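# Back the robot into the free bay between carton stacks

## Task

Park the robot in the empty bay between the two carton stacks by the wall. The whole robot must be inside the bay, with both arms folded in over the base, and it must face straight out into the room. Both stacks must stay intact, and no carton may end up beyond its tape line on the floor. The robot must not tip over or finish leaning. The result only counts if it holds on its own, without the robot keeping it in place.

## Robot and tools

ROBOT. A two-wheeled cart with two casters at the rear, a pan/tilt head camera, and two small arms, left_arm and right_arm, each with a wrist camera. The cart is 0.53 m wide and spans x = -0.35 to 0.07 m in the base frame. The base can drive straight and turn in place but cannot move sideways. Each arm has a shoulder pan axis at x = -0.060, y = +0.155 (left) or -0.155 (right). The shoulder sits 0.03 m out from that axis and 0.89 m up. The arm segments are 0.116, 0.135 and 0.162 m. A hand tip reaches about 0.44 m from its pan axis at most and never goes lower than 0.55 m above the floor.

FRAMES. The base frame has its origin on the floor midway between the drive wheels, with x forward, y left and z up. left_hand and right_hand in the results are the fixed-jaw tips in this frame. The odometry frame is the base frame as it was when the scene began. base_odometry comes from wheel rotation only, so slipping shows up as travel. Its heading runs from -3.142 to 3.142, positive to the left.

execute_actions(actions, cameras). actions is a list holding one action, or empty to just read the state and images. An action may contain "base", "joints" or both, and the two start together.
- base takes exactly one command. translate_m is a single number in metres, a relative move from the base's last reported position: positive drives forward, range -1.4 to 1.4. rotate_rad is a single number in radians, a relative turn in place: positive is counter-clockwise seen from above, range -3.2 to 3.2.
- joints is one object keyed by joint name. Each value is an absolute target in radians, and you may name any subset of joints.
- Joint ranges: head_pan_rad -3.2 to 3.2 (0 is forward, positive turns left). head_tilt_rad -0.76 to 1.45 (0 is level, positive looks down). For each arm: shoulder_pan -1.919 to 1.919, shoulder_lift -1.745 to 1.745, elbow_flex -1.69 to 1.58, wrist_flex -1.658 to 1.658, wrist_roll -2.743 to 2.841, gripper 0 to 1.919.
- A joint you leave out can keep driving toward its earlier target. Any unknown key or out-of-range value gets the whole call rejected, and nothing moves.
- cameras picks which images come back: head_camera, left_wrist_camera, right_wrist_camera or all. Omitted or null gives all; an empty list gives none.

wait(seconds). Takes 0 to 10 seconds. It sends no new command and returns the state and images. zoom_image(camera, region) enlarges part of that camera's latest full image. region is [x0, y0, x1, y1] in pixels, measured from the top-left corner, and can be at most 504x504. read_manual(section) returns only the licence text. finished_scene(scene) takes the current scene's number, ends the scene permanently and reports success. The goal must already hold and stay held when you call it.

ARM CONVENTIONS. At shoulder_pan 0 the left arm points left and the right arm points right. Positive pan swings an arm clockwise seen from above. Pointing forward is +1.571 for left_arm and -1.571 for right_arm. With lift, elbow and wrist_flex all at 0, the upper arm stands nearly upright and the forearm is level; positive values bend down. The three added together give the fingers' angle below horizontal. Roll -1.522 puts the fixed jaw on the left, 1.619 on the right, and 0.049 closes the jaws in the arm's plane. Gripper opening grows with the angle: 0 gives 0.003 m, 1 gives 0.076 m, 1.919 gives 0.106 m.

STOWING. The tucked pose for left_arm is shoulder_pan -1.75, shoulder_lift 0.05, elbow_flex 1.35, wrist_flex -1.55, wrist_roll -1.52. right_arm uses the same values except shoulder_pan 1.75. Stow in two steps: first the wrist joints, then pan, lift and elbow. Doing it all at once can jam a hand against the cart. When leaving the stowed pose, do not move the wrists first. A stowed robot needs a clear circle of 0.44 m radius around its origin to turn in place. Turning or reversing tight against furniture can snag the rear and tip the robot.

RESULT LINES. base_status and joint_status describe how the last accepted action ended. "done": the target was reached; for the base it means the wheels turned the full amount, even if they slipped. "off_target": the joint stopped short and may still be pushing. "time_out": the old target is dropped and the joint holds where it stopped. "joint command not followed" (or "not_followed"): a self-collision check blocked that arm's targets, and they may be retried with each later action until they pass. on_its_own lists motion you did not command. If a call reports a stop, the later motion calls in the same reply are skipped.

HAZARDS.
- A joint stuck more than about 0.3 rad from its target for about 2 s trips its motor, which drops to 20% torque. Assume it is tripped. To reset it, let it settle, then command 0.2 rad from its reading on the side away from the old target. To stop a blocked joint from pushing, set its target to its current reading.
- Loaded joints sag toward gravity.
- Motors overheat when they hold loads; MOTOR HOT warns you, and an OVER-TEMPERATURE FAULT stops the arm.
- Never let the arms collide or press on each other.
- Avoid pushing or pulling hard on objects, which can tip the robot, and avoid knocking cartons.
- The robot keeps its last command while you think, and the base measures its moves from the last reported state.

Each tool is called after "Request:" as name(argument=value, ...), one argument or row to a line, values as JSON.

## Session

Request:
execute_actions(
  actions=[],
)

Scene clock: 0.00 s.
base_odometry: x=+0.000 y=+0.000 heading=+0.000 (m, m, rad; odometry frame)
base_status: not commanded
joint_positions: head_pan_rad=-0.010 head_tilt_rad=+0.007 left_arm_shoulder_pan_rad=-1.774 left_arm_shoulder_lift_rad=+0.020 left_arm_elbow_flex_rad=+1.320 left_arm_wrist_flex_rad=-1.444 left_arm_wrist_roll_rad=-1.518 left_arm_gripper_rad=+1.920 right_arm_shoulder_pan_rad=+1.753 right_arm_shoulder_lift_rad=+0.052 right_arm_elbow_flex_rad=+1.364 right_arm_wrist_flex_rad=-1.611 right_arm_wrist_roll_rad=-1.553 right_arm_gripper_rad=+1.920
joint_status: not commanded
left_hand: x=-0.3095 y=+0.0957 z=+0.8923 quat_wxyz=(-0.074, -0.666, -0.069, +0.739) (m; base frame)
right_hand: x=-0.3050 y=-0.1178 z=+0.9037 quat_wxyz=(-0.058, +0.631, -0.067, -0.771) (m; base frame)
pictures: head_camera, left_wrist_camera, right_wrist_camera
Images, in order (width x height): head_camera 644x476, left_wrist_camera 644x476, right_wrist_camera 644x476.

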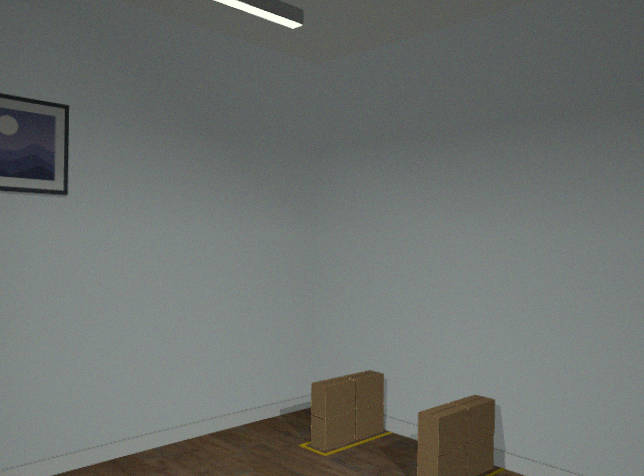

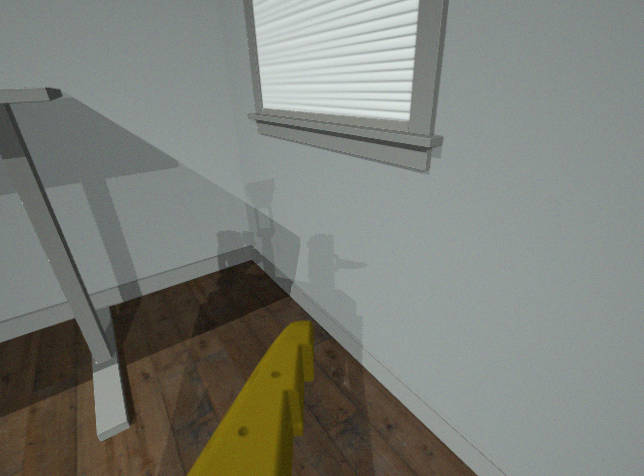

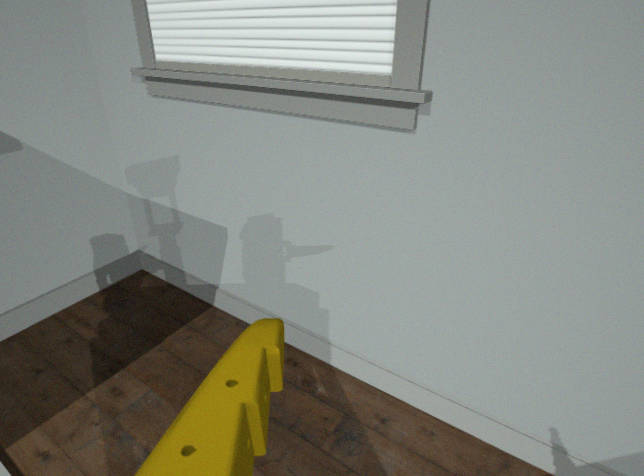

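Request:
execute_actions(
  actions=[
    {"joints":{"head_tilt_rad":0.5,"head_pan_rad":-0.15,"left_arm_gripper_rad":0.05,"right_arm_gripper_rad":0.05}},
  ],
  cameras=["head_camera"],
)

Scene clock: 1.93 s.
base_odometry: x=+0.000 y=+0.000 heading=+0.000 (m, m, rad; odometry frame)
base_status: not commanded
joint_positions: head_pan_rad=-0.140 head_tilt_rad=+0.494 left_arm_shoulder_pan_rad=-1.774 left_arm_shoulder_lift_rad=+0.020 left_arm_elbow_flex_rad=+1.320 left_arm_wrist_flex_rad=-1.444 left_arm_wrist_roll_rad=-1.518 left_arm_gripper_rad=+0.060 right_arm_shoulder_pan_rad=+1.753 right_arm_shoulder_lift_rad=+0.052 right_arm_elbow_flex_rad=+1.364 right_arm_wrist_flex_rad=-1.611 right_arm_wrist_roll_rad=-1.553 right_arm_gripper_rad=+0.061
joint_status: all done
left_hand: x=-0.3095 y=+0.0957 z=+0.8923 quat_wxyz=(-0.074, -0.666, -0.069, +0.739) (m; base frame)
right_hand: x=-0.3050 y=-0.1178 z=+0.9037 quat_wxyz=(-0.058, +0.631, -0.067, -0.771) (m; base frame)
pictures: head_camera
camera_calibration (this result's frames):
head_camera: T_world_to_cam=[[-0.123173, -0.992385, -0.000739256, -0.00272451], [-0.451985, 0.0567629, -0.890218, 1.0533], [0.883481, -0.109317, -0.455535, 0.551609], [0, 0, 0, 1]] pos_world=[-0.0115945, -0.00219201, 1.18894]
Images, in order (width x height): head_camera 644x476.

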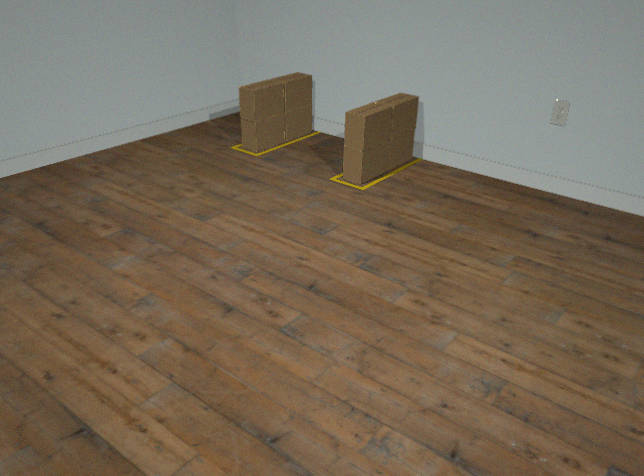

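Request:
execute_actions(
  actions=[
    {"base":{"rotate_rad":0.165}},
  ],
  cameras=[],
)

Request:
execute_actions(
  actions=[
    {"base":{"translate_m":1.4}},
  ],
  cameras=[],
)

Request:
execute_actions(
  actions=[
    {"base":{"translate_m":1.0},"joints":{"head_tilt_rad":0.75,"head_pan_rad":-0.8}},
  ],
  cameras=["head_camera"],
)

Scene clock: 4.70 s.
base_odometry: x=+0.001 y=+0.000 heading=+0.162 (m, m, rad; odometry frame)
base_status: done
joint_positions: head_pan_rad=-0.140 head_tilt_rad=+0.494 left_arm_shoulder_pan_rad=-1.774 left_arm_shoulder_lift_rad=+0.020 left_arm_elbow_flex_rad=+1.320 left_arm_wrist_flex_rad=-1.444 left_arm_wrist_roll_rad=-1.518 left_arm_gripper_rad=+0.058 right_arm_shoulder_pan_rad=+1.753 right_arm_shoulder_lift_rad=+0.052 right_arm_elbow_flex_rad=+1.364 right_arm_wrist_flex_rad=-1.611 right_arm_wrist_roll_rad=-1.553 right_arm_gripper_rad=+0.060
joint_status: not commanded
left_hand: x=-0.3095 y=+0.0957 z=+0.8923 quat_wxyz=(-0.074, -0.666, -0.069, +0.739) (m; base frame)
right_hand: x=-0.3050 y=-0.1178 z=+0.9037 quat_wxyz=(-0.058, +0.631, -0.067, -0.771) (m; base frame)
pictures: none
No camera images: the call's "cameras" was empty. Leave "cameras" out to get every camera's image.

Scene clock: 12.47 s.
base_odometry: x=+1.382 y=+0.227 heading=+0.159 (m, m, rad; odometry frame)
base_status: done
joint_positions: head_pan_rad=-0.140 head_tilt_rad=+0.494 left_arm_shoulder_pan_rad=-1.774 left_arm_shoulder_lift_rad=+0.020 left_arm_elbow_flex_rad=+1.320 left_arm_wrist_flex_rad=-1.444 left_arm_wrist_roll_rad=-1.518 left_arm_gripper_rad=+0.058 right_arm_shoulder_pan_rad=+1.753 right_arm_shoulder_lift_rad=+0.052 right_arm_elbow_flex_rad=+1.364 right_arm_wrist_flex_rad=-1.611 right_arm_wrist_roll_rad=-1.553 right_arm_gripper_rad=+0.060
joint_status: not commanded
left_hand: x=-0.3095 y=+0.0957 z=+0.8923 quat_wxyz=(-0.074, -0.666, -0.069, +0.739) (m; base frame)
right_hand: x=-0.3050 y=-0.1178 z=+0.9037 quat_wxyz=(-0.058, +0.631, -0.067, -0.771) (m; base frame)
pictures: none
No camera images: the call's "cameras" was empty. Leave "cameras" out to get every camera's image.

Scene clock: 18.30 s.
base_odometry: x=+2.370 y=+0.382 heading=+0.155 (m, m, rad; odometry frame)
base_status: done
joint_positions: head_pan_rad=-0.790 head_tilt_rad=+0.745 left_arm_shoulder_pan_rad=-1.774 left_arm_shoulder_lift_rad=+0.020 left_arm_elbow_flex_rad=+1.320 left_arm_wrist_flex_rad=-1.444 left_arm_wrist_roll_rad=-1.518 left_arm_gripper_rad=+0.058 right_arm_shoulder_pan_rad=+1.753 right_arm_shoulder_lift_rad=+0.052 right_arm_elbow_flex_rad=+1.364 right_arm_wrist_flex_rad=-1.611 right_arm_wrist_roll_rad=-1.553 right_arm_gripper_rad=+0.060
joint_status: all done
left_hand: x=-0.3095 y=+0.0957 z=+0.8923 quat_wxyz=(-0.074, -0.666, -0.069, +0.739) (m; base frame)
right_hand: x=-0.3050 y=-0.1178 z=+0.9037 quat_wxyz=(-0.058, +0.631, -0.067, -0.771) (m; base frame)
pictures: head_camera
camera_calibration (this result's frames):
head_camera: T_world_to_cam=[[-0.699193, -0.714917, -0.00481604, -0.0251051], [-0.470973, 0.465662, -0.749228, 0.890131], [0.537878, -0.521587, -0.662295, 0.773346], [0, 0, 0, 1]] pos_world=[-0.0142913, -0.0290812, 1.17897]
Images, in order (width x height): head_camera 644x476.

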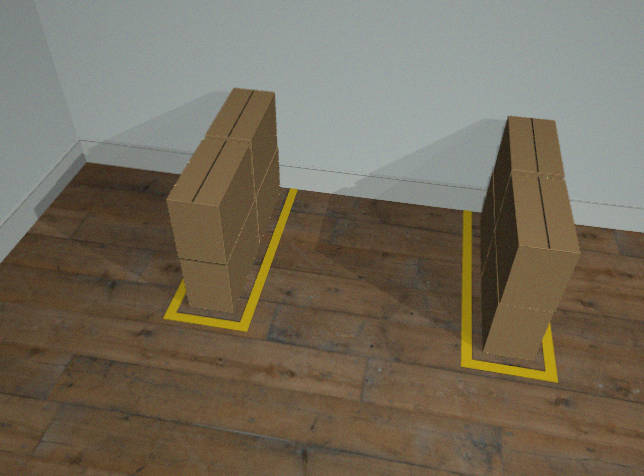

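Request:
execute_actions(
  actions=[
    {"base":{"translate_m":0.1}},
  ],
  cameras=[],
)

Request:
execute_actions(
  actions=[
    {"base":{"rotate_rad":2.17},"joints":{"head_tilt_rad":0.75,"head_pan_rad":-3.14}},
  ],
)

Scene clock: 22.20 s.
base_odometry: x=+2.469 y=+0.397 heading=+0.153 (m, m, rad; odometry frame)
base_status: done
joint_positions: head_pan_rad=-0.790 head_tilt_rad=+0.745 left_arm_shoulder_pan_rad=-1.774 left_arm_shoulder_lift_rad=+0.020 left_arm_elbow_flex_rad=+1.320 left_arm_wrist_flex_rad=-1.444 left_arm_wrist_roll_rad=-1.518 left_arm_gripper_rad=+0.058 right_arm_shoulder_pan_rad=+1.753 right_arm_shoulder_lift_rad=+0.052 right_arm_elbow_flex_rad=+1.364 right_arm_wrist_flex_rad=-1.611 right_arm_wrist_roll_rad=-1.553 right_arm_gripper_rad=+0.060
joint_status: not commanded
left_hand: x=-0.3095 y=+0.0957 z=+0.8923 quat_wxyz=(-0.074, -0.666, -0.069, +0.739) (m; base frame)
right_hand: x=-0.3050 y=-0.1178 z=+0.9037 quat_wxyz=(-0.058, +0.631, -0.067, -0.771) (m; base frame)
pictures: none
No camera images: the call's "cameras" was empty. Leave "cameras" out to get every camera's image.

Scene clock: 25.60 s.
base_odometry: x=+2.469 y=+0.396 heading=+2.322 (m, m, rad; odometry frame)
base_status: done
joint_positions: head_pan_rad=-3.130 head_tilt_rad=+0.745 left_arm_shoulder_pan_rad=-1.774 left_arm_shoulder_lift_rad=+0.020 left_arm_elbow_flex_rad=+1.320 left_arm_wrist_flex_rad=-1.444 left_arm_wrist_roll_rad=-1.518 left_arm_gripper_rad=+0.058 right_arm_shoulder_pan_rad=+1.753 right_arm_shoulder_lift_rad=+0.052 right_arm_elbow_flex_rad=+1.364 right_arm_wrist_flex_rad=-1.611 right_arm_wrist_roll_rad=-1.553 right_arm_gripper_rad=+0.060
joint_status: all done
left_hand: x=-0.3095 y=+0.0957 z=+0.8923 quat_wxyz=(-0.074, -0.666, -0.069, +0.739) (m; base frame)
right_hand: x=-0.3050 y=-0.1178 z=+0.9037 quat_wxyz=(-0.058, +0.631, -0.067, -0.771) (m; base frame)
pictures: head_camera, left_wrist_camera, right_wrist_camera
camera_calibration (this result's frames):
head_camera: T_world_to_cam=[[-0.0273532, 0.999614, -0.00481633, 0.00647176], [0.662167, 0.0145095, -0.749216, 0.943375], [-0.748857, -0.0236826, -0.662309, 0.712886], [0, 0, 0, 1]] pos_world=[-0.0906452, -0.00327413, 1.17897]
Images, in order (width x height): head_camera 644x476, left_wrist_camera 644x476, right_wrist_camera 644x476.

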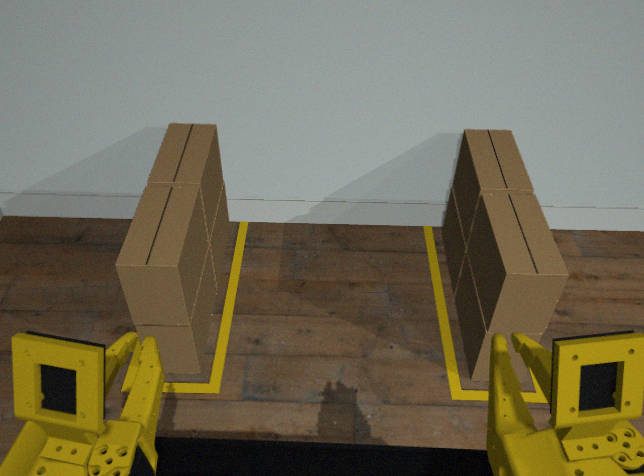

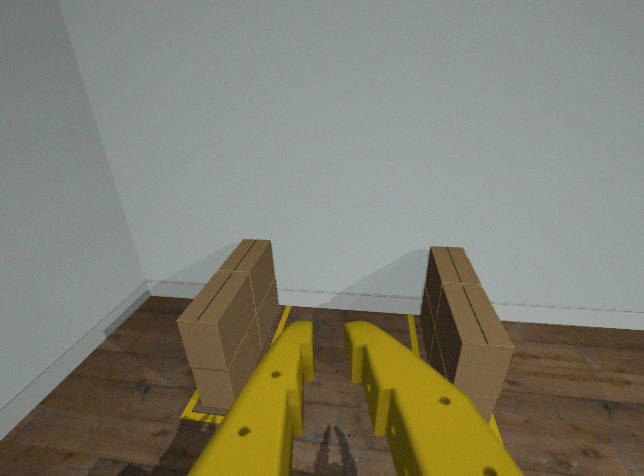

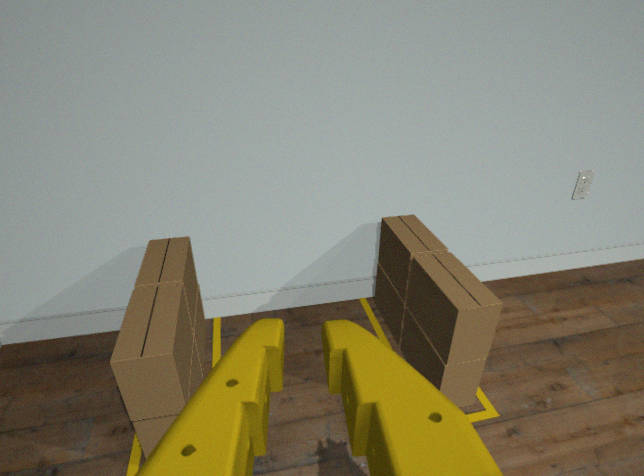

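Request:
execute_actions(
  actions=[
    {"base":{"translate_m":-0.5},"joints":{"head_tilt_rad":0.9}},
  ],
)

Scene clock: 30.23 s.
base_odometry: x=+2.812 y=+0.032 heading=+2.327 (m, m, rad; odometry frame)
base_status: done
joint_positions: head_pan_rad=-3.130 head_tilt_rad=+0.895 left_arm_shoulder_pan_rad=-1.774 left_arm_shoulder_lift_rad=+0.020 left_arm_elbow_flex_rad=+1.320 left_arm_wrist_flex_rad=-1.444 left_arm_wrist_roll_rad=-1.518 left_arm_gripper_rad=+0.058 right_arm_shoulder_pan_rad=+1.753 right_arm_shoulder_lift_rad=+0.052 right_arm_elbow_flex_rad=+1.364 right_arm_wrist_flex_rad=-1.611 right_arm_wrist_roll_rad=-1.553 right_arm_gripper_rad=+0.060
joint_status: all done
left_hand: x=-0.3095 y=+0.0957 z=+0.8923 quat_wxyz=(-0.074, -0.666, -0.069, +0.739) (m; base frame)
right_hand: x=-0.3050 y=-0.1178 z=+0.9037 quat_wxyz=(-0.058, +0.631, -0.067, -0.771) (m; base frame)
pictures: head_camera, left_wrist_camera, right_wrist_camera
camera_calibration (this result's frames):
head_camera: T_world_to_cam=[[-0.0264506, 0.999625, -0.00712985, 0.00917704], [0.7669, 0.0157166, -0.641574, 0.824401], [-0.641221, -0.0224379, -0.767028, 0.838477], [0, 0, 0, 1]] pos_world=[-0.0943417, -0.00331667, 1.17212]
Images, in order (width x height): head_camera 644x476, left_wrist_camera 644x476, right_wrist_camera 644x476.

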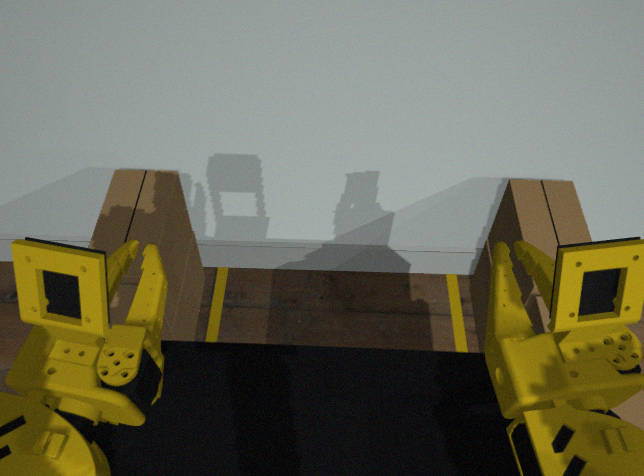

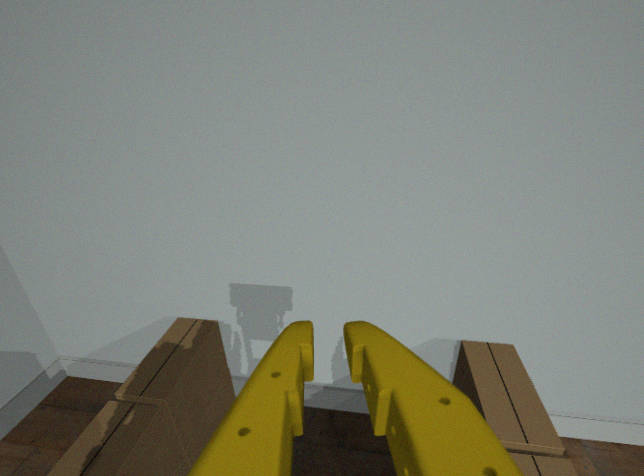

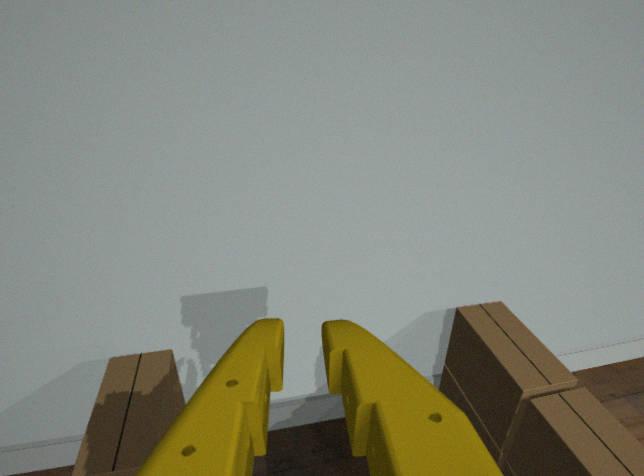

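Request:
execute_actions(
  actions=[
    {"base":{"translate_m":-0.55},"joints":{"head_tilt_rad":1.2,"head_pan_rad":-1.3}},
  ],
  cameras=["head_camera"],
)

Request:
execute_actions(
  actions=[
    {"joints":{"head_pan_rad":1.3}},
  ],
  cameras=["head_camera"],
)

Scene clock: 34.87 s.
base_odometry: x=+3.190 y=-0.367 heading=+2.330 (m, m, rad; odometry frame)
base_status: done
joint_positions: head_pan_rad=-1.310 head_tilt_rad=+1.195 left_arm_shoulder_pan_rad=-1.774 left_arm_shoulder_lift_rad=+0.020 left_arm_elbow_flex_rad=+1.320 left_arm_wrist_flex_rad=-1.444 left_arm_wrist_roll_rad=-1.518 left_arm_gripper_rad=+0.058 right_arm_shoulder_pan_rad=+1.753 right_arm_shoulder_lift_rad=+0.052 right_arm_elbow_flex_rad=+1.364 right_arm_wrist_flex_rad=-1.611 right_arm_wrist_roll_rad=-1.553 right_arm_gripper_rad=+0.060
joint_status: all done
left_hand: x=-0.3095 y=+0.0957 z=+0.8923 quat_wxyz=(-0.074, -0.666, -0.069, +0.739) (m; base frame)
right_hand: x=-0.3050 y=-0.1178 z=+0.9037 quat_wxyz=(-0.058, +0.631, -0.067, -0.771) (m; base frame)
pictures: head_camera
camera_calibration (this result's frames):
head_camera: T_world_to_cam=[[-0.962886, -0.269676, -0.0112207, -0.0301268], [-0.244616, 0.88947, -0.386013, 0.48271], [0.114079, -0.368942, -0.922425, 1.05284], [0, 0, 0, 1]] pos_world=[-0.0310368, -0.0490443, 1.15716]
Images, in order (width x height): head_camera 644x476.

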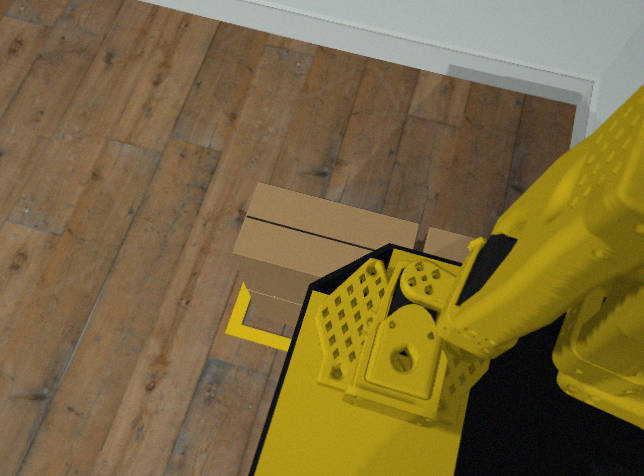

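Scene clock: 37.40 s.
base_odometry: x=+3.190 y=-0.367 heading=+2.330 (m, m, rad; odometry frame)
base_status: not commanded
joint_positions: head_pan_rad=+1.290 head_tilt_rad=+1.195 left_arm_shoulder_pan_rad=-1.774 left_arm_shoulder_lift_rad=+0.020 left_arm_elbow_flex_rad=+1.320 left_arm_wrist_flex_rad=-1.444 left_arm_wrist_roll_rad=-1.518 left_arm_gripper_rad=+0.058 right_arm_shoulder_pan_rad=+1.753 right_arm_shoulder_lift_rad=+0.052 right_arm_elbow_flex_rad=+1.364 right_arm_wrist_flex_rad=-1.611 right_arm_wrist_roll_rad=-1.553 right_arm_gripper_rad=+0.060
joint_status: all done
left_hand: x=-0.3095 y=+0.0957 z=+0.8923 quat_wxyz=(-0.074, -0.666, -0.069, +0.739) (m; base frame)
right_hand: x=-0.3050 y=-0.1178 z=+0.9037 quat_wxyz=(-0.058, +0.631, -0.067, -0.771) (m; base frame)
pictures: head_camera
camera_calibration (this result's frames):
head_camera: T_world_to_cam=[[0.964068, -0.265417, -0.0112207, 0.06044], [-0.249034, -0.888243, -0.386013, 0.482502], [0.0924876, 0.374937, -0.922425, 1.05182], [0, 0, 0, 1]] pos_world=[-0.0353895, 0.0502529, 1.15716]
Images, in order (width x height): head_camera 644x476.

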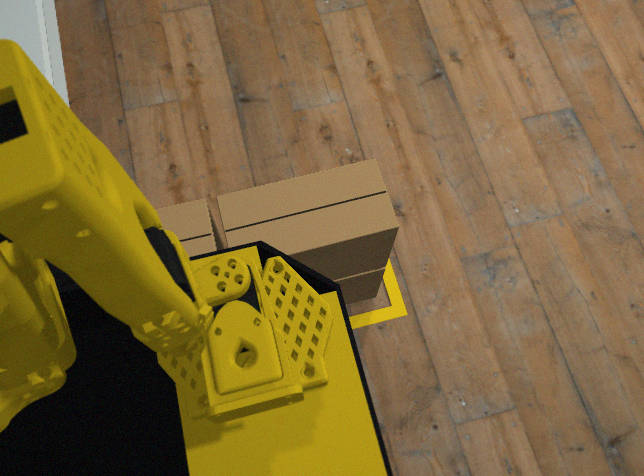

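Request:
finished_scene(
  scene=1,
)

The scene is finished: the task was done.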